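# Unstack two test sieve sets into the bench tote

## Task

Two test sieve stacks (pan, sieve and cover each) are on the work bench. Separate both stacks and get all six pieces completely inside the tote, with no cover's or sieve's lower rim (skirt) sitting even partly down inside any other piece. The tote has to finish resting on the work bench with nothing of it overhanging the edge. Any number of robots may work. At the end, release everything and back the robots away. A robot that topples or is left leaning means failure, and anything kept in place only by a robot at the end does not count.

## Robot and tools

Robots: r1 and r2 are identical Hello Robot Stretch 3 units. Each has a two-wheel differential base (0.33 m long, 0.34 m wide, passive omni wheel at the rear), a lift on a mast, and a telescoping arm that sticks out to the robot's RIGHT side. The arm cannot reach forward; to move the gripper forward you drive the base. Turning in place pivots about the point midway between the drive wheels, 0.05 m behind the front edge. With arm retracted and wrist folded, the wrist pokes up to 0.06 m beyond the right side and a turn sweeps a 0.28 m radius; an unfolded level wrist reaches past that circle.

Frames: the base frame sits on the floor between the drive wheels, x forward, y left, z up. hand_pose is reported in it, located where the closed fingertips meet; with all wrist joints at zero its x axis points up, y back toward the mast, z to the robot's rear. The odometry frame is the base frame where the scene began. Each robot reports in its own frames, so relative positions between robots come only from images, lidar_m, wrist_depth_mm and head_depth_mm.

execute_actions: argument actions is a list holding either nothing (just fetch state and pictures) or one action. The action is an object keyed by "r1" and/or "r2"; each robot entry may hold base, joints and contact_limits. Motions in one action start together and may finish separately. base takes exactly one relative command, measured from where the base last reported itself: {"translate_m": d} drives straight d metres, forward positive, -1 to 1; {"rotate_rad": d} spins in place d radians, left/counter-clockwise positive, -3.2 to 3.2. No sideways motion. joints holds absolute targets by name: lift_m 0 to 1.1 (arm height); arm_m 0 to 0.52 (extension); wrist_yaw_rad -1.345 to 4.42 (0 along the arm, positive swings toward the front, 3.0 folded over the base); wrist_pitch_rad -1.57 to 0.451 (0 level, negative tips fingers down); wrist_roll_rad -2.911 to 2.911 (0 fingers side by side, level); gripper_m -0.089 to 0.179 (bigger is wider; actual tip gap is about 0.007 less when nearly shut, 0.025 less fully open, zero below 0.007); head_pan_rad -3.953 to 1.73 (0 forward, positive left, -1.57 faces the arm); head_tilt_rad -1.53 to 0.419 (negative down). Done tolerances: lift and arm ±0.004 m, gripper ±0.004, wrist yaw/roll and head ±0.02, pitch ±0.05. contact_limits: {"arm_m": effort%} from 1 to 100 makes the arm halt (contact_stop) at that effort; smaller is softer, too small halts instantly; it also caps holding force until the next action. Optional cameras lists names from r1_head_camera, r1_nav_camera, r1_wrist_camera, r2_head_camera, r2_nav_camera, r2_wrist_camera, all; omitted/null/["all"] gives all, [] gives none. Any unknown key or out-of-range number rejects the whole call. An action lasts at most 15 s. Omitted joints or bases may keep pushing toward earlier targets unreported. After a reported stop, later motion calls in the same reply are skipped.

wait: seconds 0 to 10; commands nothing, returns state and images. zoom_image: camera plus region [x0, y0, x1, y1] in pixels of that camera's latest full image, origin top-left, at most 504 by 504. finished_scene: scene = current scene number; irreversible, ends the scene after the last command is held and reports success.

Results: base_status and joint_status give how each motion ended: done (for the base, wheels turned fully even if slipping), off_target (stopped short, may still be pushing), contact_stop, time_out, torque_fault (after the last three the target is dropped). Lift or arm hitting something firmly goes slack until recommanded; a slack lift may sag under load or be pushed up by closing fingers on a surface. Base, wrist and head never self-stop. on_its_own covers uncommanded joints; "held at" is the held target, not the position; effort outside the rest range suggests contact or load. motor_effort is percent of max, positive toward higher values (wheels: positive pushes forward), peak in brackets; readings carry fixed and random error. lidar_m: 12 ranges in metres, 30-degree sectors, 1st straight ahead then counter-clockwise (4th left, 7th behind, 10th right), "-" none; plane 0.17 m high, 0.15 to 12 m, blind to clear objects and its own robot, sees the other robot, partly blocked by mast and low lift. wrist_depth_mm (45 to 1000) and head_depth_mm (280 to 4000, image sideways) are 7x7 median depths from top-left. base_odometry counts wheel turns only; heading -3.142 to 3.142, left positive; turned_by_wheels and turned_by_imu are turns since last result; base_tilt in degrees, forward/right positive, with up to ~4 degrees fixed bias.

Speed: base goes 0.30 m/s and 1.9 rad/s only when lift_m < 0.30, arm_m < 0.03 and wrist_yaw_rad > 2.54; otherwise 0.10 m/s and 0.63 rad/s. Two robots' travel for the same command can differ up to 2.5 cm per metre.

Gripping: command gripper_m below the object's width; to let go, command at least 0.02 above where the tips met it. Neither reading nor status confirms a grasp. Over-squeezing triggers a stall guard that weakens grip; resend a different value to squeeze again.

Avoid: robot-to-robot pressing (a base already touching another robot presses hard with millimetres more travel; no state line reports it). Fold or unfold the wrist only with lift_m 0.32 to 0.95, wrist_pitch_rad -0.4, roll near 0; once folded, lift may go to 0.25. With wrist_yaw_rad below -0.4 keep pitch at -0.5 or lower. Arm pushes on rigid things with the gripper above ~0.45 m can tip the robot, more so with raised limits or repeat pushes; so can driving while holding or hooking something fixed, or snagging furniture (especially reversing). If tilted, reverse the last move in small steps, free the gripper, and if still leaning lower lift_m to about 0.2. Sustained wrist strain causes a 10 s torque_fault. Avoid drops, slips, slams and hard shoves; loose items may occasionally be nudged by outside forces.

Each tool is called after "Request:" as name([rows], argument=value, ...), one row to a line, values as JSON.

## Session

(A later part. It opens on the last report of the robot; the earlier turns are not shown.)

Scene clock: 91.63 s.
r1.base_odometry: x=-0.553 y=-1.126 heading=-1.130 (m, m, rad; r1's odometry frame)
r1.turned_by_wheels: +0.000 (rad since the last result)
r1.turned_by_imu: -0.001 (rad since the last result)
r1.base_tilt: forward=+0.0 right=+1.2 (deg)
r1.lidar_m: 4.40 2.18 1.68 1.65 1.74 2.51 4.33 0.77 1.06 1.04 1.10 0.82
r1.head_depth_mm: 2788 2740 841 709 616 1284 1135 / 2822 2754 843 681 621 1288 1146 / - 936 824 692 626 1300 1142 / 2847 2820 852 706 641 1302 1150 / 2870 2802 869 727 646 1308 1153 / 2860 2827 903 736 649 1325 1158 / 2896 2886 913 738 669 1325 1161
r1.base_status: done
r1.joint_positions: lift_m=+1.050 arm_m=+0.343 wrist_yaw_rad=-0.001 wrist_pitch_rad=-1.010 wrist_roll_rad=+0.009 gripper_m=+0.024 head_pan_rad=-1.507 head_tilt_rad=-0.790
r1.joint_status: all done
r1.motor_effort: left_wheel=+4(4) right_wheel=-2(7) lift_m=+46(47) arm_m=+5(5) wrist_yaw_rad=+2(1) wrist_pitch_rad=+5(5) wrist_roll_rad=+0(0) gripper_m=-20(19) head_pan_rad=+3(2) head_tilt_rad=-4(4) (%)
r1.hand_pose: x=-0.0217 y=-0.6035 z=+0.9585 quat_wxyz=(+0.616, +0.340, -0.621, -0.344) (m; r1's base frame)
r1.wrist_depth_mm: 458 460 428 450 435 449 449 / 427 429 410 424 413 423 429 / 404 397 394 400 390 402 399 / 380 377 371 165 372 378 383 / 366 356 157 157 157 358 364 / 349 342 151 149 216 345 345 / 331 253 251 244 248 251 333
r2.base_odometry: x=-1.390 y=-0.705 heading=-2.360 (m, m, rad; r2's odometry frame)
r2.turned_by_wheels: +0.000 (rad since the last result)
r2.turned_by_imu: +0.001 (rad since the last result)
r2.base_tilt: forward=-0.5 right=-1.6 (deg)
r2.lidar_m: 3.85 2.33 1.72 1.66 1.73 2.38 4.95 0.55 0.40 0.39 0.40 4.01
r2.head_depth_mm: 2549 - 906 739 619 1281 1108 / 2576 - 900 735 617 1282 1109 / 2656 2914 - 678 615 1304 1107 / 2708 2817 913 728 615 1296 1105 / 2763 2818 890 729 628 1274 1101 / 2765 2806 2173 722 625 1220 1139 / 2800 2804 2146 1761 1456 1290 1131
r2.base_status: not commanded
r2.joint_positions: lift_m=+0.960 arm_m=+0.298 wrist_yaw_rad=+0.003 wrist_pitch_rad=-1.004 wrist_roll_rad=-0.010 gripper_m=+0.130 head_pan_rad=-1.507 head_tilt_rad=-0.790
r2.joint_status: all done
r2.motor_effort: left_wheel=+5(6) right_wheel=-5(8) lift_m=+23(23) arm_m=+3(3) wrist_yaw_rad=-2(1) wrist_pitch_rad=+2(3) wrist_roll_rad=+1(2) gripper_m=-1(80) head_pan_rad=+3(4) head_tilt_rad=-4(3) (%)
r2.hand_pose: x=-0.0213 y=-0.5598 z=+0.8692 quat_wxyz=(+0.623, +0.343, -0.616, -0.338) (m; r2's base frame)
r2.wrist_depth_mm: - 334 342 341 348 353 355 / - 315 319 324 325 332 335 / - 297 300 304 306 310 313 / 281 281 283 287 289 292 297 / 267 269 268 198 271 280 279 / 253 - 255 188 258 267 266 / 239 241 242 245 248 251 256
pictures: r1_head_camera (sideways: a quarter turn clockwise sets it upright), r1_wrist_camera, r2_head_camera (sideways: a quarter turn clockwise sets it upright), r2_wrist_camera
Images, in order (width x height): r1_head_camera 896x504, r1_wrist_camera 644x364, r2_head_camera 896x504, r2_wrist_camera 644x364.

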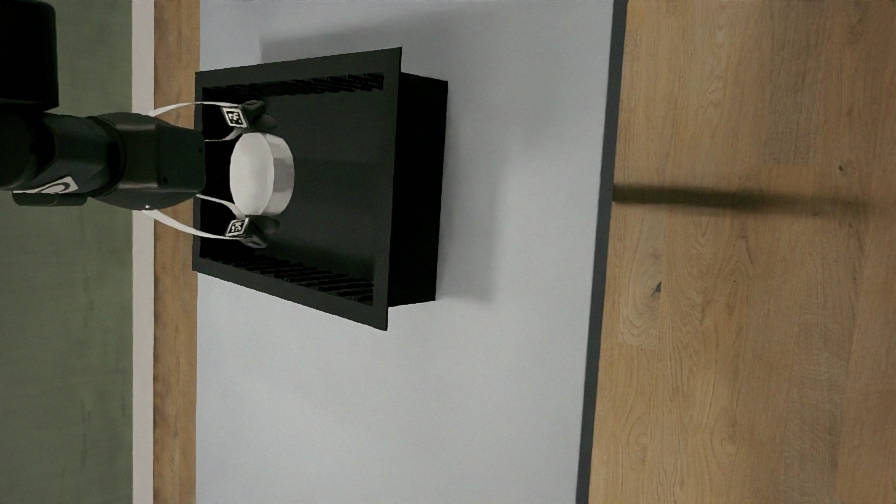

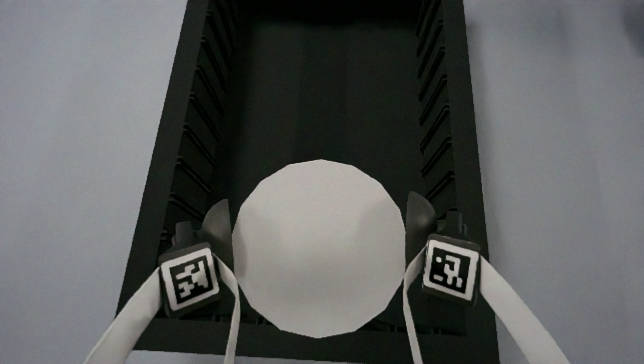

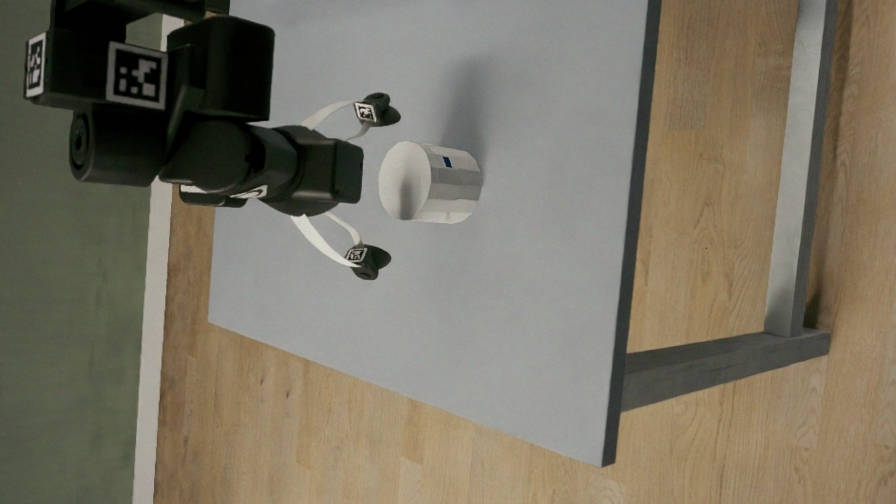

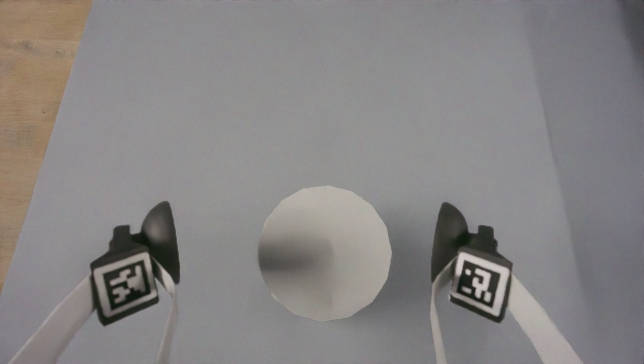

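Request:
execute_actions([
  {"r1":{"base":{"translate_m":0.03},"joints":{"lift_m":0.9,"arm_m":0.44}},"r2":{"base":{"translate_m":-0.013},"joints":{"lift_m":0.918,"arm_m":0.303}}},
], cameras=["r1_head_camera","r1_wrist_camera","r2_wrist_camera"])

Request:
execute_actions([
  {"r1":{"joints":{"lift_m":0.882}},"r2":{"joints":{"gripper_m":0.025}}},
], cameras=[])

Request:
execute_actions([
  {"r1":{"joints":{"gripper_m":0.095}},"r2":{"joints":{"lift_m":1.03}}},
], cameras=[])

Request:
execute_actions([
  {"r1":{"joints":{"lift_m":1.0,"arm_m":0.44}},"r2":{"base":{"translate_m":-0.1}}},
], cameras=["r1_head_camera","r2_head_camera"])

Request:
execute_actions([
  {"r1":{"base":{"translate_m":0.52},"joints":{"gripper_m":0.12,"arm_m":0.343}},"r2":{"base":{"translate_m":-0.42}}},
], cameras=["r2_head_camera","r1_wrist_camera","r2_wrist_camera"])

Scene clock: 101.97 s.
r1.base_odometry: x=-0.540 y=-1.153 heading=-1.130 (m, m, rad; r1's odometry frame)
r1.turned_by_wheels: +0.000 (rad since the last result)
r1.turned_by_imu: +0.000 (rad since the last result)
r1.base_tilt: forward=-0.1 right=+1.1 (deg)
r1.lidar_m: 4.38 2.18 1.69 1.65 1.74 2.50 4.37 0.80 1.06 1.04 1.10 0.79
r1.head_depth_mm: 2666 - 790 691 616 1278 1134 / 2639 959 867 684 621 1294 1140 / 2750 - 796 696 638 1298 1143 / 2823 2791 814 707 642 1303 1149 / 2828 2813 896 729 645 1304 1153 / 2894 2869 902 736 652 1320 1162 / 2904 2903 910 741 667 1329 1162
r1.base_status: done
r1.joint_positions: lift_m=+0.900 arm_m=+0.440 wrist_yaw_rad=-0.001 wrist_pitch_rad=-1.010 wrist_roll_rad=+0.009 gripper_m=+0.024 head_pan_rad=-1.507 head_tilt_rad=-0.790
r1.joint_status: all done
r1.motor_effort: left_wheel=+4(9) right_wheel=-2(5) lift_m=+23(40) arm_m=+5(4) wrist_yaw_rad=+1(1) wrist_pitch_rad=+5(5) wrist_roll_rad=+0(0) gripper_m=-19(19) head_pan_rad=+3(2) head_tilt_rad=-5(4) (%)
r1.hand_pose: x=-0.0217 y=-0.7003 z=+0.8092 quat_wxyz=(+0.616, +0.341, -0.621, -0.344) (m; r1's base frame)
r1.wrist_depth_mm: 261 163 258 259 260 258 189 / 148 166 244 245 245 243 187 / 137 167 233 233 232 232 185 / 131 169 221 165 221 219 183 / 127 166 158 157 157 209 180 / 128 153 151 149 174 199 179 / 130 188 191 188 190 191 178
r2.base_odometry: x=-1.380 y=-0.696 heading=-2.359 (m, m, rad; r2's odometry frame)
r2.turned_by_wheels: +0.000 (rad since the last result)
r2.turned_by_imu: +0.001 (rad since the last result)
r2.base_tilt: forward=-0.6 right=-1.7 (deg)
r2.lidar_m: 3.87 2.34 1.72 1.66 1.73 2.38 4.95 0.55 0.40 0.39 0.40 4.00
r2.head_depth_mm: 2646 - 879 736 619 1283 1091 / 2654 - 847 734 619 1283 1113 / 2694 2891 - 679 615 1303 1106 / 2700 2813 897 707 614 1299 1104 / 2749 2821 894 725 626 1291 1095 / 2748 2834 2165 722 625 880 1136 / 2795 2806 2162 1769 1395 1288 1136
r2.base_status: done
r2.joint_positions: lift_m=+0.918 arm_m=+0.303 wrist_yaw_rad=+0.003 wrist_pitch_rad=-1.005 wrist_roll_rad=-0.010 gripper_m=+0.130 head_pan_rad=-1.507 head_tilt_rad=-0.790
r2.joint_status: all done
r2.motor_effort: left_wheel=+3(5) right_wheel=-4(9) lift_m=+12(20) arm_m=+3(6) wrist_yaw_rad=-2(2) wrist_pitch_rad=+3(3) wrist_roll_rad=+1(2) gripper_m=+0(1) head_pan_rad=+4(4) head_tilt_rad=-3(4) (%)
r2.hand_pose: x=-0.0213 y=-0.5646 z=+0.8279 quat_wxyz=(+0.623, +0.343, -0.616, -0.338) (m; r2's base frame)
r2.wrist_depth_mm: 283 282 286 289 293 298 302 / 265 267 268 273 276 279 282 / 248 250 253 256 259 261 267 / 236 238 239 165 244 247 249 / 224 226 157 156 230 236 237 / 214 - 150 149 219 225 225 / 202 205 205 204 211 211 214
pictures: r1_head_camera (sideways: a quarter turn clockwise sets it upright), r1_wrist_camera, r2_wrist_camera
Images, in order (width x height): r1_head_camera 896x504, r1_wrist_camera 644x364, r2_wrist_camera 644x364.

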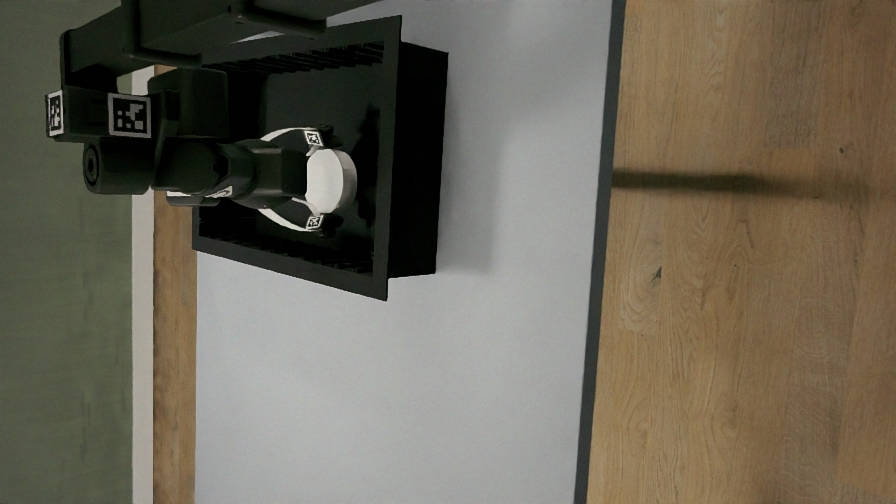

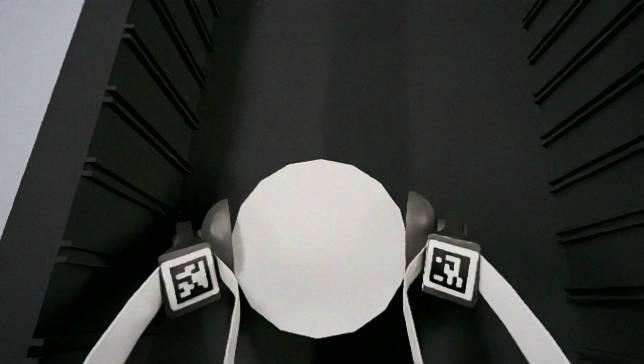

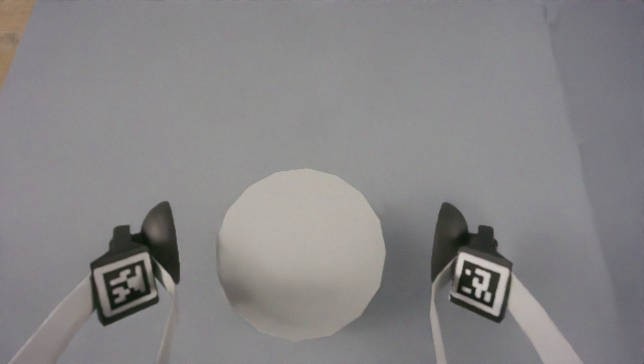

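Scene clock: 103.50 s.
r1.base_odometry: x=-0.540 y=-1.153 heading=-1.130 (m, m, rad; r1's odometry frame)
r1.turned_by_wheels: +0.000 (rad since the last result)
r1.turned_by_imu: +0.000 (rad since the last result)
r1.base_tilt: forward=+0.1 right=+1.3 (deg)
r1.lidar_m: 4.37 2.18 1.68 1.65 1.74 2.50 4.38 0.80 1.06 1.04 1.10 0.79
r1.head_depth_mm: 2713 - 768 691 616 1287 1135 / 2708 - 867 684 620 1292 1138 / 2756 - 799 697 636 1297 1147 / 2772 2768 813 707 643 1308 1152 / 2826 2837 891 731 646 1313 1157 / 2855 2858 903 735 650 1315 1164 / 2912 2896 911 741 670 1324 1165
r1.base_status: not commanded
r1.joint_positions: lift_m=+0.882 arm_m=+0.440 wrist_yaw_rad=-0.001 wrist_pitch_rad=-1.010 wrist_roll_rad=+0.009 gripper_m=+0.024 head_pan_rad=-1.507 head_tilt_rad=-0.790
r1.joint_status: all done
r1.motor_effort: left_wheel=+3(4) right_wheel=-2(2) lift_m=+25(21) arm_m=+5(5) wrist_yaw_rad=+1(1) wrist_pitch_rad=+5(5) wrist_roll_rad=+0(0) gripper_m=-19(20) head_pan_rad=+4(3) head_tilt_rad=-3(5) (%)
r1.hand_pose: x=-0.0217 y=-0.7003 z=+0.7912 quat_wxyz=(+0.616, +0.341, -0.621, -0.344) (m; r1's base frame)
r1.wrist_depth_mm: 131 163 238 240 237 239 190 / 125 166 225 225 223 224 187 / 125 166 213 212 212 211 185 / 127 169 202 166 201 200 183 / 127 166 158 157 157 192 181 / 129 153 151 149 166 183 177 / 130 174 175 171 174 174 172
r2.base_odometry: x=-1.380 y=-0.696 heading=-2.359 (m, m, rad; r2's odometry frame)
r2.turned_by_wheels: +0.000 (rad since the last result)
r2.turned_by_imu: +0.000 (rad since the last result)
r2.base_tilt: forward=-0.5 right=-1.5 (deg)
r2.lidar_m: 3.89 2.33 1.72 1.65 1.73 2.38 4.95 0.55 0.40 0.39 0.40 3.99
r2.head_depth_mm: 2634 - 876 736 619 1283 1094 / 2678 - 848 731 618 1282 1108 / 2694 2913 - 679 616 1306 1102 / 2729 2852 899 712 615 1296 1104 / 2740 2853 894 724 626 1295 1100 / 2790 2823 2171 725 624 876 1136 / 2786 2787 2167 1754 1404 1282 1127
r2.base_status: not commanded
r2.joint_positions: lift_m=+0.918 arm_m=+0.303 wrist_yaw_rad=+0.003 wrist_pitch_rad=-1.005 wrist_roll_rad=-0.010 gripper_m=+0.026 head_pan_rad=-1.507 head_tilt_rad=-0.790
r2.joint_status: all done
r2.motor_effort: left_wheel=+4(4) right_wheel=-5(5) lift_m=+12(12) arm_m=+3(3) wrist_yaw_rad=+0(2) wrist_pitch_rad=+3(3) wrist_roll_rad=+2(2) gripper_m=-25(97) head_pan_rad=+3(4) head_tilt_rad=-4(3) (%)
r2.hand_pose: x=-0.0213 y=-0.5645 z=+0.8278 quat_wxyz=(+0.623, +0.343, -0.616, -0.339) (m; r2's base frame)
r2.wrist_depth_mm: 282 282 287 291 291 298 302 / 266 266 268 272 277 277 282 / 248 250 254 256 258 261 263 / 236 237 240 163 246 247 251 / 223 225 154 155 233 235 238 / 212 215 148 147 152 224 225 / 202 204 206 144 210 212 215
pictures: none
No camera images: the call's "cameras" was empty. Leave "cameras" out to get every camera's image.

Scene clock: 105.37 s.
r1.base_odometry: x=-0.540 y=-1.153 heading=-1.130 (m, m, rad; r1's odometry frame)
r1.turned_by_wheels: +0.000 (rad since the last result)
r1.turned_by_imu: +0.000 (rad since the last result)
r1.base_tilt: forward=-0.1 right=+1.3 (deg)
r1.lidar_m: 4.38 2.17 1.68 1.65 1.74 2.50 4.38 0.80 1.06 1.04 1.10 0.79
r1.head_depth_mm: 2674 - 768 692 617 1286 1136 / 2704 - 867 684 620 1291 1142 / 2776 - 811 696 635 1288 1145 / 2817 2787 815 707 641 1300 1148 / 2848 2849 894 729 645 1311 1155 / 2913 2882 901 734 650 1319 1161 / 2903 2929 908 739 669 1318 1167
r1.base_status: not commanded
r1.joint_positions: lift_m=+0.882 arm_m=+0.440 wrist_yaw_rad=-0.001 wrist_pitch_rad=-1.010 wrist_roll_rad=+0.009 gripper_m=+0.095 head_pan_rad=-1.507 head_tilt_rad=-0.790
r1.joint_status: all done
r1.motor_effort: left_wheel=+3(4) right_wheel=-2(2) lift_m=+24(24) arm_m=+5(5) wrist_yaw_rad=+0(0) wrist_pitch_rad=+5(5) wrist_roll_rad=+0(0) gripper_m=+0(78) head_pan_rad=+3(3) head_tilt_rad=-5(4) (%)
r1.hand_pose: x=-0.0217 y=-0.7003 z=+0.7912 quat_wxyz=(+0.616, +0.341, -0.621, -0.344) (m; r1's base frame)
r1.wrist_depth_mm: 131 162 237 240 238 236 189 / 125 166 224 224 224 223 188 / 125 167 212 212 212 213 186 / 126 169 202 177 202 200 182 / 127 161 171 169 169 191 182 / 129 153 179 161 179 182 179 / 130 173 175 172 174 175 171
r2.base_odometry: x=-1.380 y=-0.696 heading=-2.359 (m, m, rad; r2's odometry frame)
r2.turned_by_wheels: +0.000 (rad since the last result)
r2.turned_by_imu: +0.000 (rad since the last result)
r2.base_tilt: forward=-0.5 right=-1.6 (deg)
r2.lidar_m: 3.88 2.33 1.72 1.66 1.72 2.39 4.93 0.54 0.40 0.39 0.40 3.98
r2.head_depth_mm: - 2832 909 734 619 1287 1094 / - 2810 874 734 617 1283 1106 / 2641 - 711 702 616 1305 1105 / 2731 2841 869 714 614 1303 1106 / 2738 2833 892 723 625 1301 1100 / 2769 2802 2153 723 624 875 1141 / 2821 2783 2165 1754 1398 1286 1135
r2.base_status: not commanded
r2.joint_positions: lift_m=+1.030 arm_m=+0.303 wrist_yaw_rad=+0.003 wrist_pitch_rad=-1.008 wrist_roll_rad=-0.010 gripper_m=+0.036 head_pan_rad=-1.507 head_tilt_rad=-0.790
r2.joint_status: all done
r2.on_its_own: gripper_m is held at +0.035, not at your +0.025, by its stall guard, which is still easing
r2.motor_effort: left_wheel=+4(4) right_wheel=-5(5) lift_m=+24(25) arm_m=+3(3) wrist_yaw_rad=-1(2) wrist_pitch_rad=+4(4) wrist_roll_rad=+1(1) gripper_m=-20(24) head_pan_rad=+3(4) head_tilt_rad=-4(4) (%)
r2.hand_pose: x=-0.0213 y=-0.5640 z=+0.9387 quat_wxyz=(+0.623, +0.344, -0.615, -0.339) (m; r2's base frame)
r2.wrist_depth_mm: - 431 428 434 437 447 443 / - 398 401 406 415 416 416 / - 372 382 385 386 392 396 / - 352 359 164 365 370 372 / - 337 154 156 345 347 352 / - 322 148 148 152 334 336 / 307 305 306 144 314 315 320
pictures: none
No camera images: the call's "cameras" was empty. Leave "cameras" out to get every camera's image.

Scene clock: 107.30 s.
r1.base_odometry: x=-0.540 y=-1.153 heading=-1.130 (m, m, rad; r1's odometry frame)
r1.turned_by_wheels: +0.000 (rad since the last result)
r1.turned_by_imu: +0.000 (rad since the last result)
r1.base_tilt: forward=-0.1 right=+1.2 (deg)
r1.lidar_m: 4.37 2.18 1.68 1.65 1.74 2.51 4.39 0.79 1.06 1.04 1.10 0.79
r1.head_depth_mm: 2774 2709 811 692 615 1281 1133 / - 2736 869 681 619 1285 1138 / 2724 958 874 697 637 1296 1141 / 2826 2807 820 707 642 1308 1151 / 2855 2875 896 732 645 1310 1156 / 2869 2883 901 735 650 1320 1162 / 2925 2891 912 741 668 1324 1166
r1.base_status: not commanded
r1.joint_positions: lift_m=+1.000 arm_m=+0.440 wrist_yaw_rad=-0.001 wrist_pitch_rad=-1.010 wrist_roll_rad=+0.009 gripper_m=+0.095 head_pan_rad=-1.507 head_tilt_rad=-0.790
r1.joint_status: all done
r1.motor_effort: left_wheel=+3(4) right_wheel=-3(2) lift_m=+45(54) arm_m=+5(2) wrist_yaw_rad=+1(0) wrist_pitch_rad=+5(5) wrist_roll_rad=+0(0) gripper_m=+0(0) head_pan_rad=+3(3) head_tilt_rad=-5(5) (%)
r1.hand_pose: x=-0.0217 y=-0.7003 z=+0.9085 quat_wxyz=(+0.616, +0.341, -0.621, -0.344) (m; r1's base frame)
r1.wrist_depth_mm: 392 391 334 351 347 312 386 / 368 366 309 365 363 287 369 / 346 347 316 344 343 284 344 / 331 326 319 328 328 279 325 / 315 310 313 287 310 258 309 / 301 302 297 276 293 237 291 / 286 206 280 283 280 280 209
r2.base_odometry: x=-1.309 y=-0.625 heading=-2.359 (m, m, rad; r2's odometry frame)
r2.turned_by_wheels: +0.000 (rad since the last result)
r2.turned_by_imu: +0.001 (rad since the last result)
r2.base_tilt: forward=-0.5 right=-1.5 (deg)
r2.lidar_m: 3.96 2.33 1.72 1.66 1.73 2.39 4.82 0.55 0.40 0.39 0.40 4.12
r2.head_depth_mm: - 2699 911 736 621 1281 1106 / - 2824 876 734 617 1284 1105 / 2651 - 710 731 617 1304 1108 / 2718 2852 868 709 615 1298 1102 / 2758 2824 893 706 613 1298 1100 / 2752 2783 890 724 623 1293 1103 / 2776 2796 2174 719 622 855 1132
r2.base_status: done
r2.joint_positions: lift_m=+1.030 arm_m=+0.303 wrist_yaw_rad=+0.003 wrist_pitch_rad=-1.008 wrist_roll_rad=-0.010 gripper_m=+0.036 head_pan_rad=-1.507 head_tilt_rad=-0.790
r2.joint_status: not commanded
r2.on_its_own: gripper_m is held at +0.035, not at your +0.025, by its stall guard, which is not easing now
r2.motor_effort: left_wheel=+4(6) right_wheel=-3(12) lift_m=+25(25) arm_m=+3(3) wrist_yaw_rad=-1(2) wrist_pitch_rad=+4(4) wrist_roll_rad=+1(1) gripper_m=-20(21) head_pan_rad=+3(4) head_tilt_rad=-3(3) (%)
r2.hand_pose: x=-0.0213 y=-0.5640 z=+0.9387 quat_wxyz=(+0.623, +0.344, -0.615, -0.339) (m; r2's base frame)
r2.wrist_depth_mm: 430 425 425 433 435 441 381 / 395 398 401 406 410 420 360 / 370 374 377 381 384 389 345 / 352 355 358 163 365 368 340 / 332 337 154 155 343 349 338 / 317 319 148 147 152 333 329 / 303 302 309 144 312 316 320
pictures: r1_head_camera (sideways: a quarter turn clockwise sets it upright), r2_head_camera (sideways: a quarter turn clockwise sets it upright)
Images, in order (width x height): r1_head_camera 896x504, r2_head_camera 896x504.

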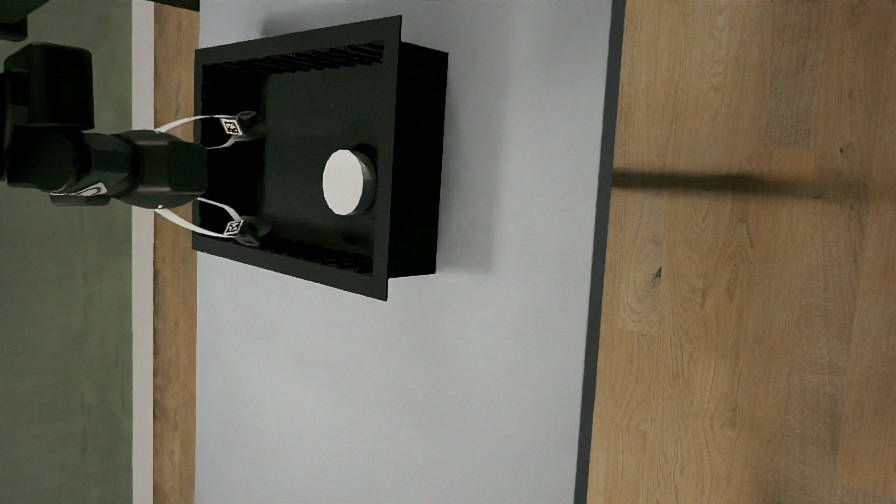

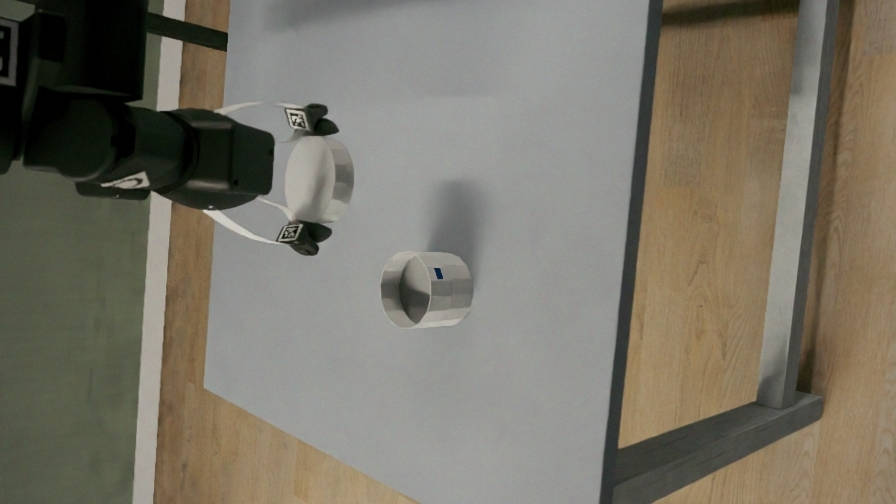

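Scene clock: 113.47 s.
r1.base_odometry: x=-0.318 y=-1.623 heading=-1.129 (m, m, rad; r1's odometry frame)
r1.turned_by_wheels: +0.000 (rad since the last result)
r1.turned_by_imu: +0.000 (rad since the last result)
r1.base_tilt: forward=-0.2 right=+1.2 (deg)
r1.lidar_m: 3.86 2.16 1.65 1.61 1.71 2.47 4.88 1.28 1.09 1.07 0.45 3.94
r1.head_depth_mm: 2719 1104 867 711 644 1284 1133 / - 1111 871 713 649 1291 1136 / 2791 - 880 703 652 1294 1144 / 2838 1144 863 729 659 1303 1151 / 2871 2820 895 731 742 1124 1151 / 2885 2894 2202 1756 1427 1319 1160 / 2945 2895 2232 1830 1524 1330 1168
r1.base_status: done
r1.joint_positions: lift_m=+1.000 arm_m=+0.343 wrist_yaw_rad=-0.001 wrist_pitch_rad=-1.010 wrist_roll_rad=+0.009 gripper_m=+0.120 head_pan_rad=-1.507 head_tilt_rad=-0.790
r1.joint_status: all done
r1.motor_effort: left_wheel=+3(9) right_wheel=-2(4) lift_m=+45(45) arm_m=-4(6) wrist_yaw_rad=+1(2) wrist_pitch_rad=+5(5) wrist_roll_rad=+0(0) gripper_m=+0(79) head_pan_rad=+3(3) head_tilt_rad=-3(4) (%)
r1.hand_pose: x=-0.0217 y=-0.6042 z=+0.9085 quat_wxyz=(+0.616, +0.341, -0.621, -0.344) (m; r1's base frame)
r1.wrist_depth_mm: - 397 390 388 388 394 384 / - 373 371 366 371 370 367 / - 350 347 350 345 346 347 / - 330 328 328 329 328 327 / - 319 311 275 314 315 312 / - - 299 267 298 - 298 / 977 285 285 285 287 285 283
r2.base_odometry: x=-1.012 y=-0.329 heading=-2.359 (m, m, rad; r2's odometry frame)
r2.turned_by_wheels: +0.000 (rad since the last result)
r2.turned_by_imu: +0.001 (rad since the last result)
r2.base_tilt: forward=-0.5 right=-1.5 (deg)
r2.lidar_m: 4.39 2.34 1.72 1.66 1.73 2.39 4.41 0.54 0.40 0.38 0.40 0.55
r2.head_depth_mm: - 2824 902 717 620 1285 1108 / - 2829 825 680 618 1277 1104 / 2647 - 707 679 615 1276 1110 / 2720 2826 860 687 613 1302 1104 / 2735 2844 837 691 613 1294 1104 / 2772 2810 891 725 625 1292 1096 / 2804 2776 885 720 623 1290 1110
r2.base_status: done
r2.joint_positions: lift_m=+1.030 arm_m=+0.303 wrist_yaw_rad=+0.003 wrist_pitch_rad=-1.008 wrist_roll_rad=-0.010 gripper_m=+0.036 head_pan_rad=-1.507 head_tilt_rad=-0.790
r2.joint_status: not commanded
r2.on_its_own: gripper_m is held at +0.035, not at your +0.025, by its stall guard, which is not easing now
r2.motor_effort: left_wheel=+4(4) right_wheel=-3(11) lift_m=+24(24) arm_m=+3(3) wrist_yaw_rad=-1(2) wrist_pitch_rad=+4(4) wrist_roll_rad=+1(1) gripper_m=-19(21) head_pan_rad=+4(3) head_tilt_rad=-4(3) (%)
r2.hand_pose: x=-0.0213 y=-0.5640 z=+0.9387 quat_wxyz=(+0.623, +0.344, -0.615, -0.339) (m; r2's base frame)
r2.wrist_depth_mm: 415 415 415 432 419 442 446 / 392 390 394 378 368 413 419 / 370 365 371 375 363 393 398 / 350 296 352 164 351 367 376 / 336 257 154 156 255 348 354 / 317 239 148 148 152 330 336 / 305 300 304 144 237 314 319
pictures: r1_wrist_camera, r2_head_camera (sideways: a quarter turn clockwise sets it upright), r2_wrist_camera
Images, in order (width x height): r1_wrist_camera 644x364, r2_head_camera 896x504, r2_wrist_camera 644x364.

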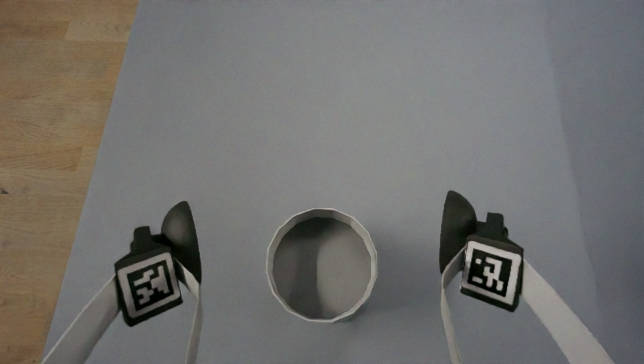

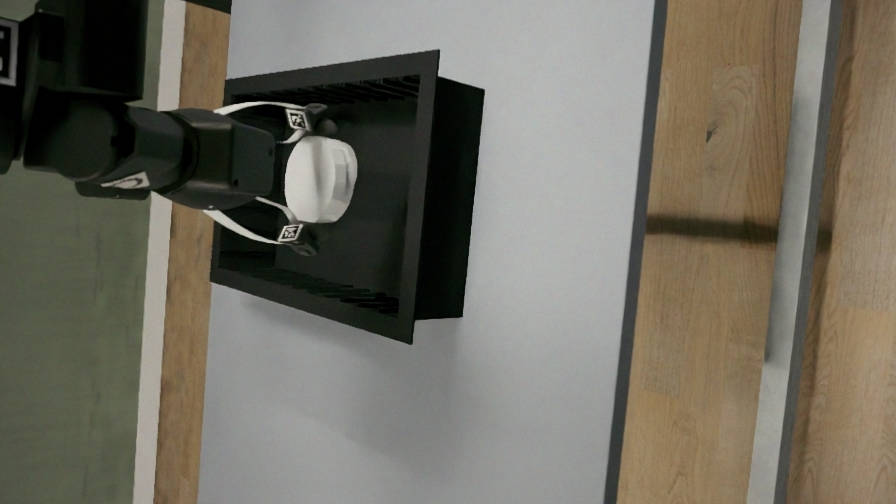

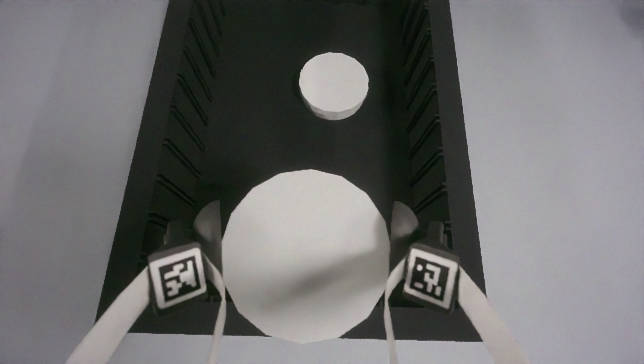

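Request:
execute_actions([
  {"r1":{"joints":{"lift_m":0.9}},"r2":{"base":{"translate_m":0.04},"joints":{"lift_m":0.9,"arm_m":0.4}}},
], cameras=["r2_wrist_camera"])

Request:
execute_actions([
  {"r2":{"joints":{"lift_m":0.875}},"r1":{"joints":{"gripper_m":0.025}}},
], cameras=[])

Request:
execute_actions([
  {"r2":{"joints":{"gripper_m":0.095}},"r1":{"joints":{"lift_m":1.03}}},
], cameras=[])

Request:
execute_actions([
  {"r2":{"joints":{"lift_m":1.0}},"r1":{"base":{"translate_m":-0.1}}},
], cameras=["r1_head_camera","r2_head_camera"])

Request:
execute_actions([
  {"r2":{"base":{"translate_m":0.48},"joints":{"gripper_m":0.12,"arm_m":0.303}},"r1":{"base":{"translate_m":-0.42},"joints":{"arm_m":0.44}}},
], cameras=[])

Request:
execute_actions([
  {"r1":{"joints":{"lift_m":0.915}},"r2":{"joints":{"lift_m":0.9}}},
], cameras=["r1_head_camera","r1_wrist_camera","r2_wrist_camera"])

Scene clock: 124.00 s.
r1.base_odometry: x=-0.318 y=-1.623 heading=-1.129 (m, m, rad; r1's odometry frame)
r1.turned_by_wheels: +0.000 (rad since the last result)
r1.turned_by_imu: -0.001 (rad since the last result)
r1.base_tilt: forward=-0.1 right=+1.1 (deg)
r1.lidar_m: 3.87 2.16 1.65 1.61 1.71 2.45 4.89 1.29 1.10 1.07 0.45 3.96
r1.head_depth_mm: 2738 - 840 710 645 1286 1135 / 2730 - 846 715 649 1293 1138 / 2828 2006 751 704 652 1299 1142 / 2830 1149 890 723 659 1297 1149 / 2853 2836 897 730 743 1132 1157 / 2913 2832 2229 1761 1431 1316 1157 / 2956 2914 2241 1818 1528 1323 1165
r1.base_status: not commanded
r1.joint_positions: lift_m=+0.900 arm_m=+0.343 wrist_yaw_rad=-0.001 wrist_pitch_rad=-1.010 wrist_roll_rad=+0.009 gripper_m=+0.120 head_pan_rad=-1.507 head_tilt_rad=-0.790
r1.joint_status: all done
r1.motor_effort: left_wheel=+3(3) right_wheel=-2(2) lift_m=+23(39) arm_m=-4(4) wrist_yaw_rad=+1(1) wrist_pitch_rad=+5(5) wrist_roll_rad=+0(0) gripper_m=+0(0) head_pan_rad=+2(2) head_tilt_rad=-3(5) (%)
r1.hand_pose: x=-0.0217 y=-0.6042 z=+0.8093 quat_wxyz=(+0.616, +0.341, -0.621, -0.344) (m; r1's base frame)
r1.wrist_depth_mm: 272 265 265 265 265 263 263 / 254 249 249 248 250 250 248 / 237 237 235 235 236 234 237 / 226 224 223 185 224 223 224 / 215 215 182 178 180 214 212 / 203 - 200 170 198 - 202 / 196 194 194 191 194 194 193
r2.base_odometry: x=-1.040 y=-0.357 heading=-2.359 (m, m, rad; r2's odometry frame)
r2.turned_by_wheels: +0.000 (rad since the last result)
r2.turned_by_imu: +0.001 (rad since the last result)
r2.base_tilt: forward=-0.5 right=-1.4 (deg)
r2.lidar_m: 4.35 2.33 1.72 1.66 1.74 2.40 4.43 0.54 0.40 0.38 0.40 0.55
r2.head_depth_mm: 2625 - 787 683 618 1282 1114 / 2609 - 873 681 618 1276 1111 / 2681 2855 755 678 617 1278 1108 / 2698 2815 827 688 614 1302 1102 / 2726 2834 891 724 612 1301 1106 / 2766 2802 888 722 623 1292 1098 / 2805 2817 888 721 623 1295 1115
r2.base_status: done
r2.joint_positions: lift_m=+0.900 arm_m=+0.400 wrist_yaw_rad=+0.003 wrist_pitch_rad=-1.008 wrist_roll_rad=-0.009 gripper_m=+0.036 head_pan_rad=-1.507 head_tilt_rad=-0.790
r2.joint_status: all done
r2.on_its_own: gripper_m is held at +0.035, not at your +0.025, by its stall guard, which is not easing now
r2.motor_effort: left_wheel=+3(10) right_wheel=-4(6) lift_m=+12(20) arm_m=+4(7) wrist_yaw_rad=+0(1) wrist_pitch_rad=+4(4) wrist_roll_rad=+1(1) gripper_m=-20(21) head_pan_rad=+4(3) head_tilt_rad=-3(3) (%)
r2.hand_pose: x=-0.0213 y=-0.6608 z=+0.8095 quat_wxyz=(+0.622, +0.344, -0.616, -0.340) (m; r2's base frame)
r2.wrist_depth_mm: 255 151 255 262 264 263 178 / 238 149 240 245 222 247 177 / 133 154 228 230 213 234 175 / 125 156 217 164 221 222 175 / 119 146 154 155 210 212 174 / 115 138 148 147 152 202 172 / 110 175 187 144 190 193 170
pictures: r2_wrist_camera
Images, in order (width x height): r2_wrist_camera 644x364.

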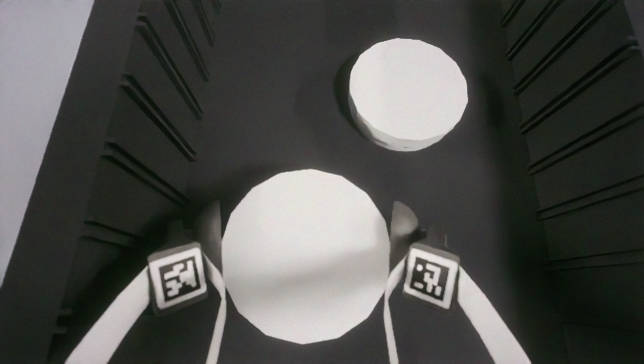

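Scene clock: 125.43 s.
r1.base_odometry: x=-0.318 y=-1.623 heading=-1.129 (m, m, rad; r1's odometry frame)
r1.turned_by_wheels: +0.000 (rad since the last result)
r1.turned_by_imu: +0.000 (rad since the last result)
r1.base_tilt: forward=+0.1 right=+1.2 (deg)
r1.lidar_m: 3.87 2.16 1.65 1.61 1.71 2.44 4.89 1.28 1.09 1.07 0.45 3.97
r1.head_depth_mm: 2714 - 842 709 643 1282 1133 / 2748 - 845 716 648 1290 1137 / 2817 2010 789 702 653 1302 1145 / 2827 1146 891 723 657 1300 1154 / 2895 2811 898 730 744 1133 1156 / 2916 2860 2216 1756 1437 1316 1158 / 2940 2914 2237 1815 1534 1322 1159
r1.base_status: not commanded
r1.joint_positions: lift_m=+0.900 arm_m=+0.343 wrist_yaw_rad=-0.001 wrist_pitch_rad=-1.010 wrist_roll_rad=+0.009 gripper_m=+0.026 head_pan_rad=-1.507 head_tilt_rad=-0.790
r1.joint_status: all done
r1.motor_effort: left_wheel=+3(3) right_wheel=-2(2) lift_m=+24(24) arm_m=-4(4) wrist_yaw_rad=+1(1) wrist_pitch_rad=+5(5) wrist_roll_rad=+0(0) gripper_m=-19(93) head_pan_rad=+3(3) head_tilt_rad=-4(4) (%)
r1.hand_pose: x=-0.0217 y=-0.6042 z=+0.8093 quat_wxyz=(+0.616, +0.341, -0.621, -0.344) (m; r1's base frame)
r1.wrist_depth_mm: 272 266 264 265 266 264 261 / 253 250 251 250 248 249 247 / 236 236 236 235 236 235 235 / 224 224 223 181 224 223 223 / 215 212 176 175 173 211 212 / 202 204 169 167 168 203 203 / 193 194 194 164 193 194 193
r2.base_odometry: x=-1.040 y=-0.357 heading=-2.359 (m, m, rad; r2's odometry frame)
r2.turned_by_wheels: +0.000 (rad since the last result)
r2.turned_by_imu: +0.000 (rad since the last result)
r2.base_tilt: forward=-0.4 right=-1.5 (deg)
r2.lidar_m: 4.36 2.34 1.72 1.67 1.73 2.39 4.44 0.54 0.40 0.38 0.40 0.55
r2.head_depth_mm: 2634 - 799 681 619 1284 1112 / 2653 - 852 684 617 1283 1110 / 2669 2901 - 677 616 1277 1105 / 2696 2834 838 687 614 1305 1104 / 2737 2825 895 725 613 1296 1102 / 2777 2801 889 724 624 1298 1099 / 2803 2791 886 720 623 1292 1114
r2.base_status: not commanded
r2.joint_positions: lift_m=+0.875 arm_m=+0.400 wrist_yaw_rad=+0.003 wrist_pitch_rad=-1.008 wrist_roll_rad=-0.009 gripper_m=+0.036 head_pan_rad=-1.507 head_tilt_rad=-0.790
r2.joint_status: all done
r2.on_its_own: gripper_m is held at +0.035, not at your +0.025, by its stall guard, which is not easing now
r2.motor_effort: left_wheel=+3(2) right_wheel=-4(4) lift_m=+11(12) arm_m=+3(3) wrist_yaw_rad=-1(2) wrist_pitch_rad=+4(5) wrist_roll_rad=+1(1) gripper_m=-21(21) head_pan_rad=+3(5) head_tilt_rad=-3(3) (%)
r2.hand_pose: x=-0.0213 y=-0.6609 z=+0.7846 quat_wxyz=(+0.622, +0.344, -0.616, -0.340) (m; r2's base frame)
r2.wrist_depth_mm: 117 149 226 229 205 233 178 / 112 150 214 215 192 218 177 / 112 154 203 204 201 207 176 / 113 156 191 164 195 198 174 / 114 147 154 155 185 187 174 / 115 138 147 147 152 179 172 / 110 162 164 144 168 169 167
pictures: none
No camera images: the call's "cameras" was empty. Leave "cameras" out to get every camera's image.

Scene clock: 127.43 s.
r1.base_odometry: x=-0.318 y=-1.623 heading=-1.129 (m, m, rad; r1's odometry frame)
r1.turned_by_wheels: +0.000 (rad since the last result)
r1.turned_by_imu: +0.000 (rad since the last result)
r1.base_tilt: forward=+0.0 right=+1.4 (deg)
r1.lidar_m: 3.85 2.16 1.65 1.61 1.71 2.46 4.89 1.28 1.09 1.07 0.45 3.95
r1.head_depth_mm: 2852 1108 865 710 644 1286 1134 / - 1114 847 718 649 1292 1140 / 2784 1045 660 721 654 1299 1148 / 2869 1145 885 725 659 1306 1152 / 2888 2827 897 730 745 1132 1153 / 2904 2870 2208 1754 1434 1321 1156 / 2933 2884 2227 1816 1536 1321 1158
r1.base_status: not commanded
r1.joint_positions: lift_m=+1.030 arm_m=+0.343 wrist_yaw_rad=-0.001 wrist_pitch_rad=-1.012 wrist_roll_rad=+0.009 gripper_m=+0.026 head_pan_rad=-1.507 head_tilt_rad=-0.790
r1.joint_status: all done
r1.motor_effort: left_wheel=+3(4) right_wheel=-2(2) lift_m=+46(48) arm_m=-4(4) wrist_yaw_rad=+1(1) wrist_pitch_rad=+5(6) wrist_roll_rad=+0(0) gripper_m=-19(19) head_pan_rad=+3(3) head_tilt_rad=-4(4) (%)
r1.hand_pose: x=-0.0217 y=-0.6038 z=+0.9383 quat_wxyz=(+0.616, +0.341, -0.621, -0.345) (m; r1's base frame)
r1.wrist_depth_mm: - - 426 427 425 427 425 / - 413 403 403 404 404 397 / - 384 380 381 382 379 378 / - 361 363 181 363 361 363 / - 344 175 176 174 342 341 / - 329 168 168 168 327 327 / - 312 315 164 312 314 315
r2.base_odometry: x=-1.040 y=-0.357 heading=-2.359 (m, m, rad; r2's odometry frame)
r2.turned_by_wheels: +0.000 (rad since the last result)
r2.turned_by_imu: +0.000 (rad since the last result)
r2.base_tilt: forward=-0.7 right=-1.5 (deg)
r2.lidar_m: 4.33 2.34 1.72 1.67 1.73 2.40 4.44 0.54 0.40 0.38 0.40 0.55
r2.head_depth_mm: 2633 - 799 682 618 1285 1107 / 2686 - 846 682 617 1278 1108 / 2696 2885 - 678 614 1277 1108 / 2732 2808 837 687 615 1301 1101 / 2715 2814 891 725 613 1294 1102 / 2721 2829 888 724 624 1287 1100 / 2792 2783 886 724 622 1287 1114
r2.base_status: not commanded
r2.joint_positions: lift_m=+0.875 arm_m=+0.400 wrist_yaw_rad=+0.003 wrist_pitch_rad=-1.006 wrist_roll_rad=-0.009 gripper_m=+0.095 head_pan_rad=-1.507 head_tilt_rad=-0.790
r2.joint_status: all done
r2.motor_effort: left_wheel=+3(3) right_wheel=-3(4) lift_m=+11(11) arm_m=+4(3) wrist_yaw_rad=-1(2) wrist_pitch_rad=+3(4) wrist_roll_rad=+1(1) gripper_m=+0(77) head_pan_rad=+4(3) head_tilt_rad=-3(4) (%)
r2.hand_pose: x=-0.0213 y=-0.6614 z=+0.7849 quat_wxyz=(+0.623, +0.343, -0.616, -0.339) (m; r2's base frame)
r2.wrist_depth_mm: 118 148 227 230 206 233 178 / 112 152 214 216 193 218 176 / 112 154 203 204 200 208 175 / 113 156 191 169 196 198 175 / 114 146 160 161 184 187 173 / 115 138 153 153 173 178 172 / - 161 164 163 168 169 168
pictures: none
No camera images: the call's "cameras" was empty. Leave "cameras" out to get every camera's image.

Scene clock: 129.40 s.
r1.base_odometry: x=-0.361 y=-1.533 heading=-1.129 (m, m, rad; r1's odometry frame)
r1.turned_by_wheels: +0.000 (rad since the last result)
r1.turned_by_imu: +0.000 (rad since the last result)
r1.base_tilt: forward=+0.0 right=+1.3 (deg)
r1.lidar_m: 3.97 2.13 1.66 1.62 1.72 2.46 4.79 1.19 1.09 1.06 0.50 4.07
r1.head_depth_mm: 2865 2720 866 710 630 1282 1136 / - 1120 849 715 647 1291 1141 / 2770 1045 662 721 653 1296 1144 / 2817 1143 882 726 657 1293 1148 / 2882 1156 895 729 662 1315 1153 / 2902 2863 901 736 769 1244 1160 / 2937 2899 2251 759 756 1317 1160
r1.base_status: done
r1.joint_positions: lift_m=+1.030 arm_m=+0.343 wrist_yaw_rad=-0.001 wrist_pitch_rad=-1.012 wrist_roll_rad=+0.009 gripper_m=+0.026 head_pan_rad=-1.507 head_tilt_rad=-0.790
r1.joint_status: not commanded
r1.motor_effort: left_wheel=+4(5) right_wheel=-2(7) lift_m=+46(46) arm_m=-4(4) wrist_yaw_rad=+1(1) wrist_pitch_rad=+5(6) wrist_roll_rad=+0(0) gripper_m=-19(19) head_pan_rad=+3(3) head_tilt_rad=-4(4) (%)
r1.hand_pose: x=-0.0217 y=-0.6038 z=+0.9383 quat_wxyz=(+0.616, +0.341, -0.621, -0.345) (m; r1's base frame)
r1.wrist_depth_mm: - 430 427 425 423 428 418 / - 403 400 399 403 400 397 / 390 379 380 384 382 385 382 / 362 364 361 181 358 362 361 / 346 343 175 176 174 342 344 / 329 331 168 167 168 328 327 / 315 311 312 163 313 312 313
r2.base_odometry: x=-1.040 y=-0.357 heading=-2.359 (m, m, rad; r2's odometry frame)
r2.turned_by_wheels: +0.000 (rad since the last result)
r2.turned_by_imu: +0.000 (rad since the last result)
r2.base_tilt: forward=-0.6 right=-1.5 (deg)
r2.lidar_m: 4.35 2.33 1.72 1.66 1.73 2.40 4.45 0.54 0.40 0.38 0.40 0.55
r2.head_depth_mm: 2578 2743 838 690 620 1278 1112 / - 2820 873 683 617 1279 1103 / 2649 930 897 677 616 1278 1104 / 2691 2861 831 688 614 1304 1103 / 2730 2823 891 725 611 1296 1102 / 2758 2784 891 723 623 1293 1102 / 2781 2805 885 720 622 1288 1112
r2.base_status: not commanded
r2.joint_positions: lift_m=+1.000 arm_m=+0.400 wrist_yaw_rad=+0.003 wrist_pitch_rad=-1.006 wrist_roll_rad=-0.009 gripper_m=+0.095 head_pan_rad=-1.507 head_tilt_rad=-0.790
r2.joint_status: all done
r2.motor_effort: left_wheel=+3(3) right_wheel=-3(3) lift_m=+24(25) arm_m=+4(4) wrist_yaw_rad=-2(1) wrist_pitch_rad=+3(3) wrist_roll_rad=+1(1) gripper_m=-1(1) head_pan_rad=+4(4) head_tilt_rad=-3(3) (%)
r2.hand_pose: x=-0.0213 y=-0.6614 z=+0.9090 quat_wxyz=(+0.623, +0.343, -0.616, -0.339) (m; r2's base frame)
r2.wrist_depth_mm: 379 385 332 354 351 326 407 / 358 360 310 367 369 301 384 / 337 339 318 344 348 278 360 / 318 321 315 323 324 259 340 / 303 306 306 289 314 257 319 / 289 294 288 274 293 237 303 / 277 201 276 280 284 249 287
pictures: r1_head_camera (sideways: a quarter turn clockwise sets it upright), r2_head_camera (sideways: a quarter turn clockwise sets it upright)
Images, in order (width x height): r1_head_camera 896x504, r2_head_camera 896x504.

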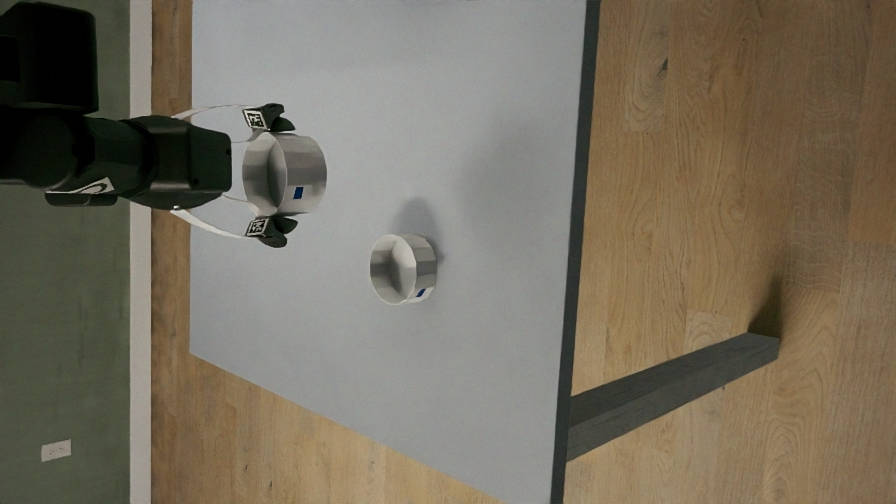

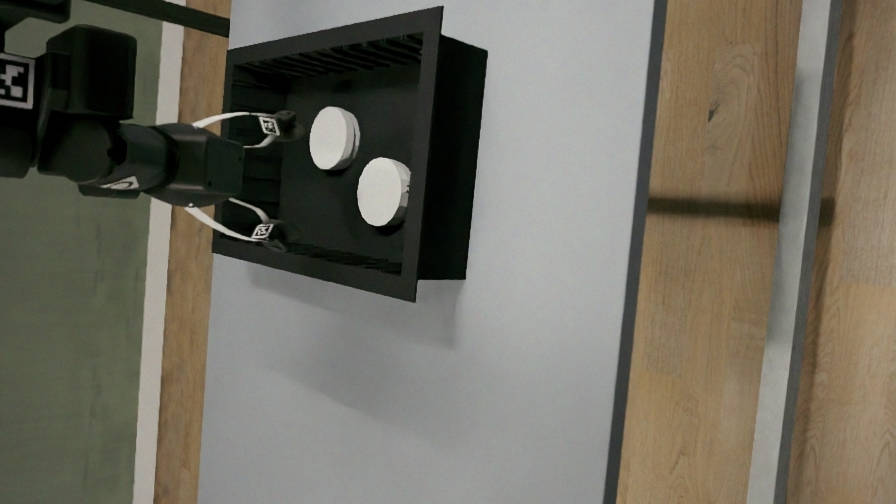

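Scene clock: 135.13 s.
r1.base_odometry: x=-0.540 y=-1.153 heading=-1.129 (m, m, rad; r1's odometry frame)
r1.turned_by_wheels: +0.000 (rad since the last result)
r1.turned_by_imu: +0.000 (rad since the last result)
r1.base_tilt: forward=+0.0 right=+1.5 (deg)
r1.lidar_m: 4.36 2.17 1.68 1.65 1.74 2.51 4.38 0.80 1.06 1.03 1.10 0.79
r1.head_depth_mm: 2743 2719 813 688 617 1279 1133 / 2824 2773 860 682 621 1295 1139 / - 719 817 695 637 1298 1141 / 2780 2830 818 707 642 1303 1148 / 2859 2850 893 729 645 1301 1150 / 2872 2864 901 735 651 1308 1160 / 2910 2887 910 742 669 1323 1164
r1.base_status: done
r1.joint_positions: lift_m=+1.030 arm_m=+0.440 wrist_yaw_rad=-0.001 wrist_pitch_rad=-1.012 wrist_roll_rad=+0.009 gripper_m=+0.026 head_pan_rad=-1.507 head_tilt_rad=-0.790
r1.joint_status: all done
r1.motor_effort: left_wheel=+4(6) right_wheel=-2(7) lift_m=+46(47) arm_m=+5(5) wrist_yaw_rad=+1(1) wrist_pitch_rad=+6(6) wrist_roll_rad=+0(0) gripper_m=-19(19) head_pan_rad=+5(3) head_tilt_rad=-5(4) (%)
r1.hand_pose: x=-0.0217 y=-0.6998 z=+0.9382 quat_wxyz=(+0.616, +0.341, -0.621, -0.345) (m; r1's base frame)
r1.wrist_depth_mm: 428 432 342 354 349 344 424 / 405 401 353 394 393 342 401 / 378 384 319 378 371 309 378 / 358 359 281 180 342 294 362 / 345 342 176 176 173 267 340 / 328 332 168 168 169 250 324 / 316 233 307 164 310 289 308
r2.base_odometry: x=-1.380 y=-0.696 heading=-2.359 (m, m, rad; r2's odometry frame)
r2.turned_by_wheels: +0.000 (rad since the last result)
r2.turned_by_imu: +0.000 (rad since the last result)
r2.base_tilt: forward=-0.6 right=-1.7 (deg)
r2.lidar_m: 3.87 2.33 1.72 1.66 1.73 2.39 4.95 0.54 0.40 0.39 0.40 4.00
r2.head_depth_mm: - 1090 911 736 620 1284 1091 / - 1086 906 733 619 1285 1107 / 2701 - 869 702 618 1306 1105 / 2737 2826 899 712 615 1297 1103 / 2753 2825 893 727 626 1293 1102 / 2755 2793 2182 725 625 875 1134 / 2813 2785 2166 1757 1398 1290 1137
r2.base_status: done
r2.joint_positions: lift_m=+1.000 arm_m=+0.303 wrist_yaw_rad=+0.003 wrist_pitch_rad=-1.006 wrist_roll_rad=-0.009 gripper_m=+0.120 head_pan_rad=-1.507 head_tilt_rad=-0.790
r2.joint_status: all done
r2.motor_effort: left_wheel=+3(10) right_wheel=-4(6) lift_m=+24(24) arm_m=-3(3) wrist_yaw_rad=-2(1) wrist_pitch_rad=+3(3) wrist_roll_rad=+1(1) gripper_m=-1(77) head_pan_rad=+4(3) head_tilt_rad=-3(3) (%)
r2.hand_pose: x=-0.0213 y=-0.5652 z=+0.9090 quat_wxyz=(+0.623, +0.343, -0.616, -0.339) (m; r2's base frame)
r2.wrist_depth_mm: - 385 389 393 397 404 407 / - 361 363 370 371 375 385 / - 342 344 348 352 361 362 / - 326 327 330 335 340 337 / 311 307 310 277 317 321 322 / 292 - 290 265 299 305 305 / 279 278 280 281 284 288 290
pictures: none
No camera images: the call's "cameras" was empty. Leave "cameras" out to get every camera's image.

Scene clock: 137.00 s.
r1.base_odometry: x=-0.540 y=-1.153 heading=-1.129 (m, m, rad; r1's odometry frame)
r1.turned_by_wheels: +0.000 (rad since the last result)
r1.turned_by_imu: +0.000 (rad since the last result)
r1.base_tilt: forward=-0.1 right=+1.1 (deg)
r1.lidar_m: 4.37 2.18 1.68 1.64 1.74 2.50 4.39 0.80 1.06 1.04 1.10 0.79
r1.head_depth_mm: 2624 948 787 692 618 1276 1134 / 2585 943 860 683 619 1291 1138 / 2725 - 794 695 636 1294 1143 / 2823 2787 811 704 642 1304 1150 / 2853 2816 894 729 646 1312 1149 / 2895 2901 906 736 649 1314 1161 / 2908 2923 908 740 667 1329 1164
r1.base_status: not commanded
r1.joint_positions: lift_m=+0.915 arm_m=+0.440 wrist_yaw_rad=-0.001 wrist_pitch_rad=-1.013 wrist_roll_rad=+0.009 gripper_m=+0.026 head_pan_rad=-1.507 head_tilt_rad=-0.790
r1.joint_status: all done
r1.motor_effort: left_wheel=+4(3) right_wheel=-2(2) lift_m=+25(34) arm_m=+5(5) wrist_yaw_rad=+1(1) wrist_pitch_rad=+6(6) wrist_roll_rad=+0(0) gripper_m=-19(19) head_pan_rad=+4(3) head_tilt_rad=-4(4) (%)
r1.hand_pose: x=-0.0217 y=-0.6998 z=+0.8239 quat_wxyz=(+0.616, +0.341, -0.621, -0.345) (m; r1's base frame)
r1.wrist_depth_mm: 284 175 273 279 279 273 190 / 267 165 259 261 237 256 189 / 250 164 248 248 228 246 185 / 148 168 235 181 236 236 184 / 139 165 176 175 172 223 181 / 132 152 168 168 169 212 180 / 128 190 205 164 205 205 178
r2.base_odometry: x=-1.380 y=-0.696 heading=-2.359 (m, m, rad; r2's odometry frame)
r2.turned_by_wheels: +0.000 (rad since the last result)
r2.turned_by_imu: +0.000 (rad since the last result)
r2.base_tilt: forward=-0.7 right=-1.7 (deg)
r2.lidar_m: 3.88 2.33 1.72 1.66 1.73 2.38 4.94 0.54 0.40 0.39 0.40 4.03
r2.head_depth_mm: 2647 2830 849 727 620 1281 1093 / 2657 - 846 724 617 1278 1110 / 2700 2874 - 693 616 1306 1109 / 2708 2818 895 710 614 1295 1106 / 2726 2822 892 728 626 1294 1107 / 2758 2805 2156 723 625 876 1139 / 2771 2831 2167 1758 1393 1291 1133
r2.base_status: not commanded
r2.joint_positions: lift_m=+0.900 arm_m=+0.303 wrist_yaw_rad=+0.003 wrist_pitch_rad=-1.006 wrist_roll_rad=-0.009 gripper_m=+0.120 head_pan_rad=-1.507 head_tilt_rad=-0.790
r2.joint_status: all done
r2.motor_effort: left_wheel=+3(3) right_wheel=-4(4) lift_m=+12(19) arm_m=-3(3) wrist_yaw_rad=-1(1) wrist_pitch_rad=+3(3) wrist_roll_rad=+1(1) gripper_m=-2(1) head_pan_rad=+4(4) head_tilt_rad=-3(4) (%)
r2.hand_pose: x=-0.0213 y=-0.5652 z=+0.8098 quat_wxyz=(+0.623, +0.343, -0.616, -0.339) (m; r2's base frame)
r2.wrist_depth_mm: 258 260 264 266 270 273 276 / 242 245 246 250 254 257 259 / 229 231 234 235 238 241 244 / 217 218 220 183 224 228 230 / 206 209 178 177 210 217 217 / 196 - 171 169 200 206 207 / 187 188 188 163 194 195 197
pictures: r1_head_camera (sideways: a quarter turn clockwise sets it upright), r1_wrist_camera, r2_wrist_camera
Images, in order (width x height): r1_head_camera 896x504, r1_wrist_camera 644x364, r2_wrist_camera 644x364.

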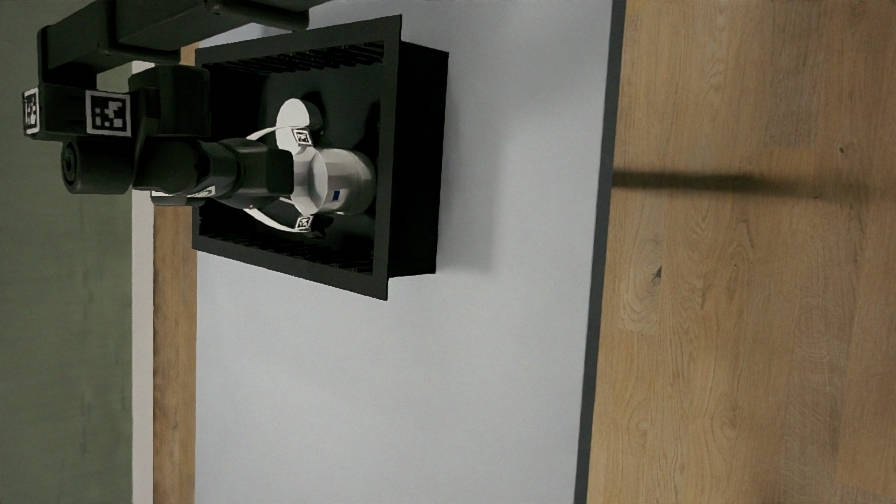

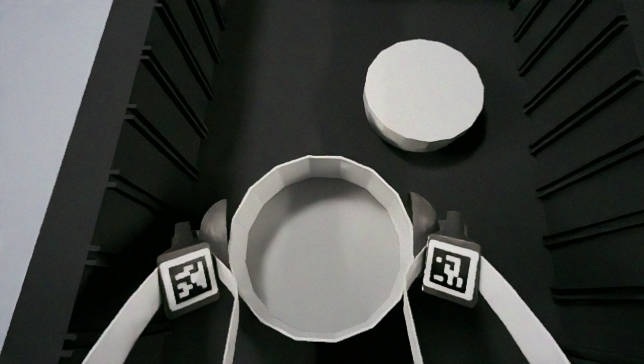

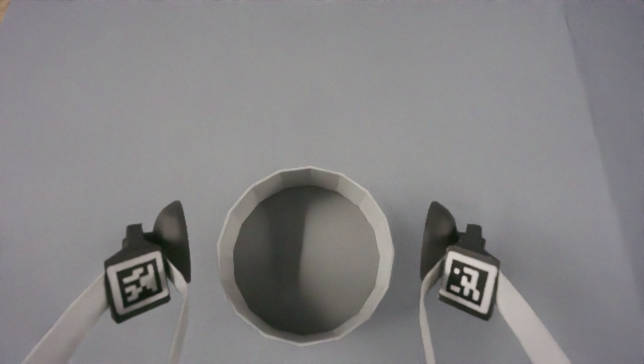

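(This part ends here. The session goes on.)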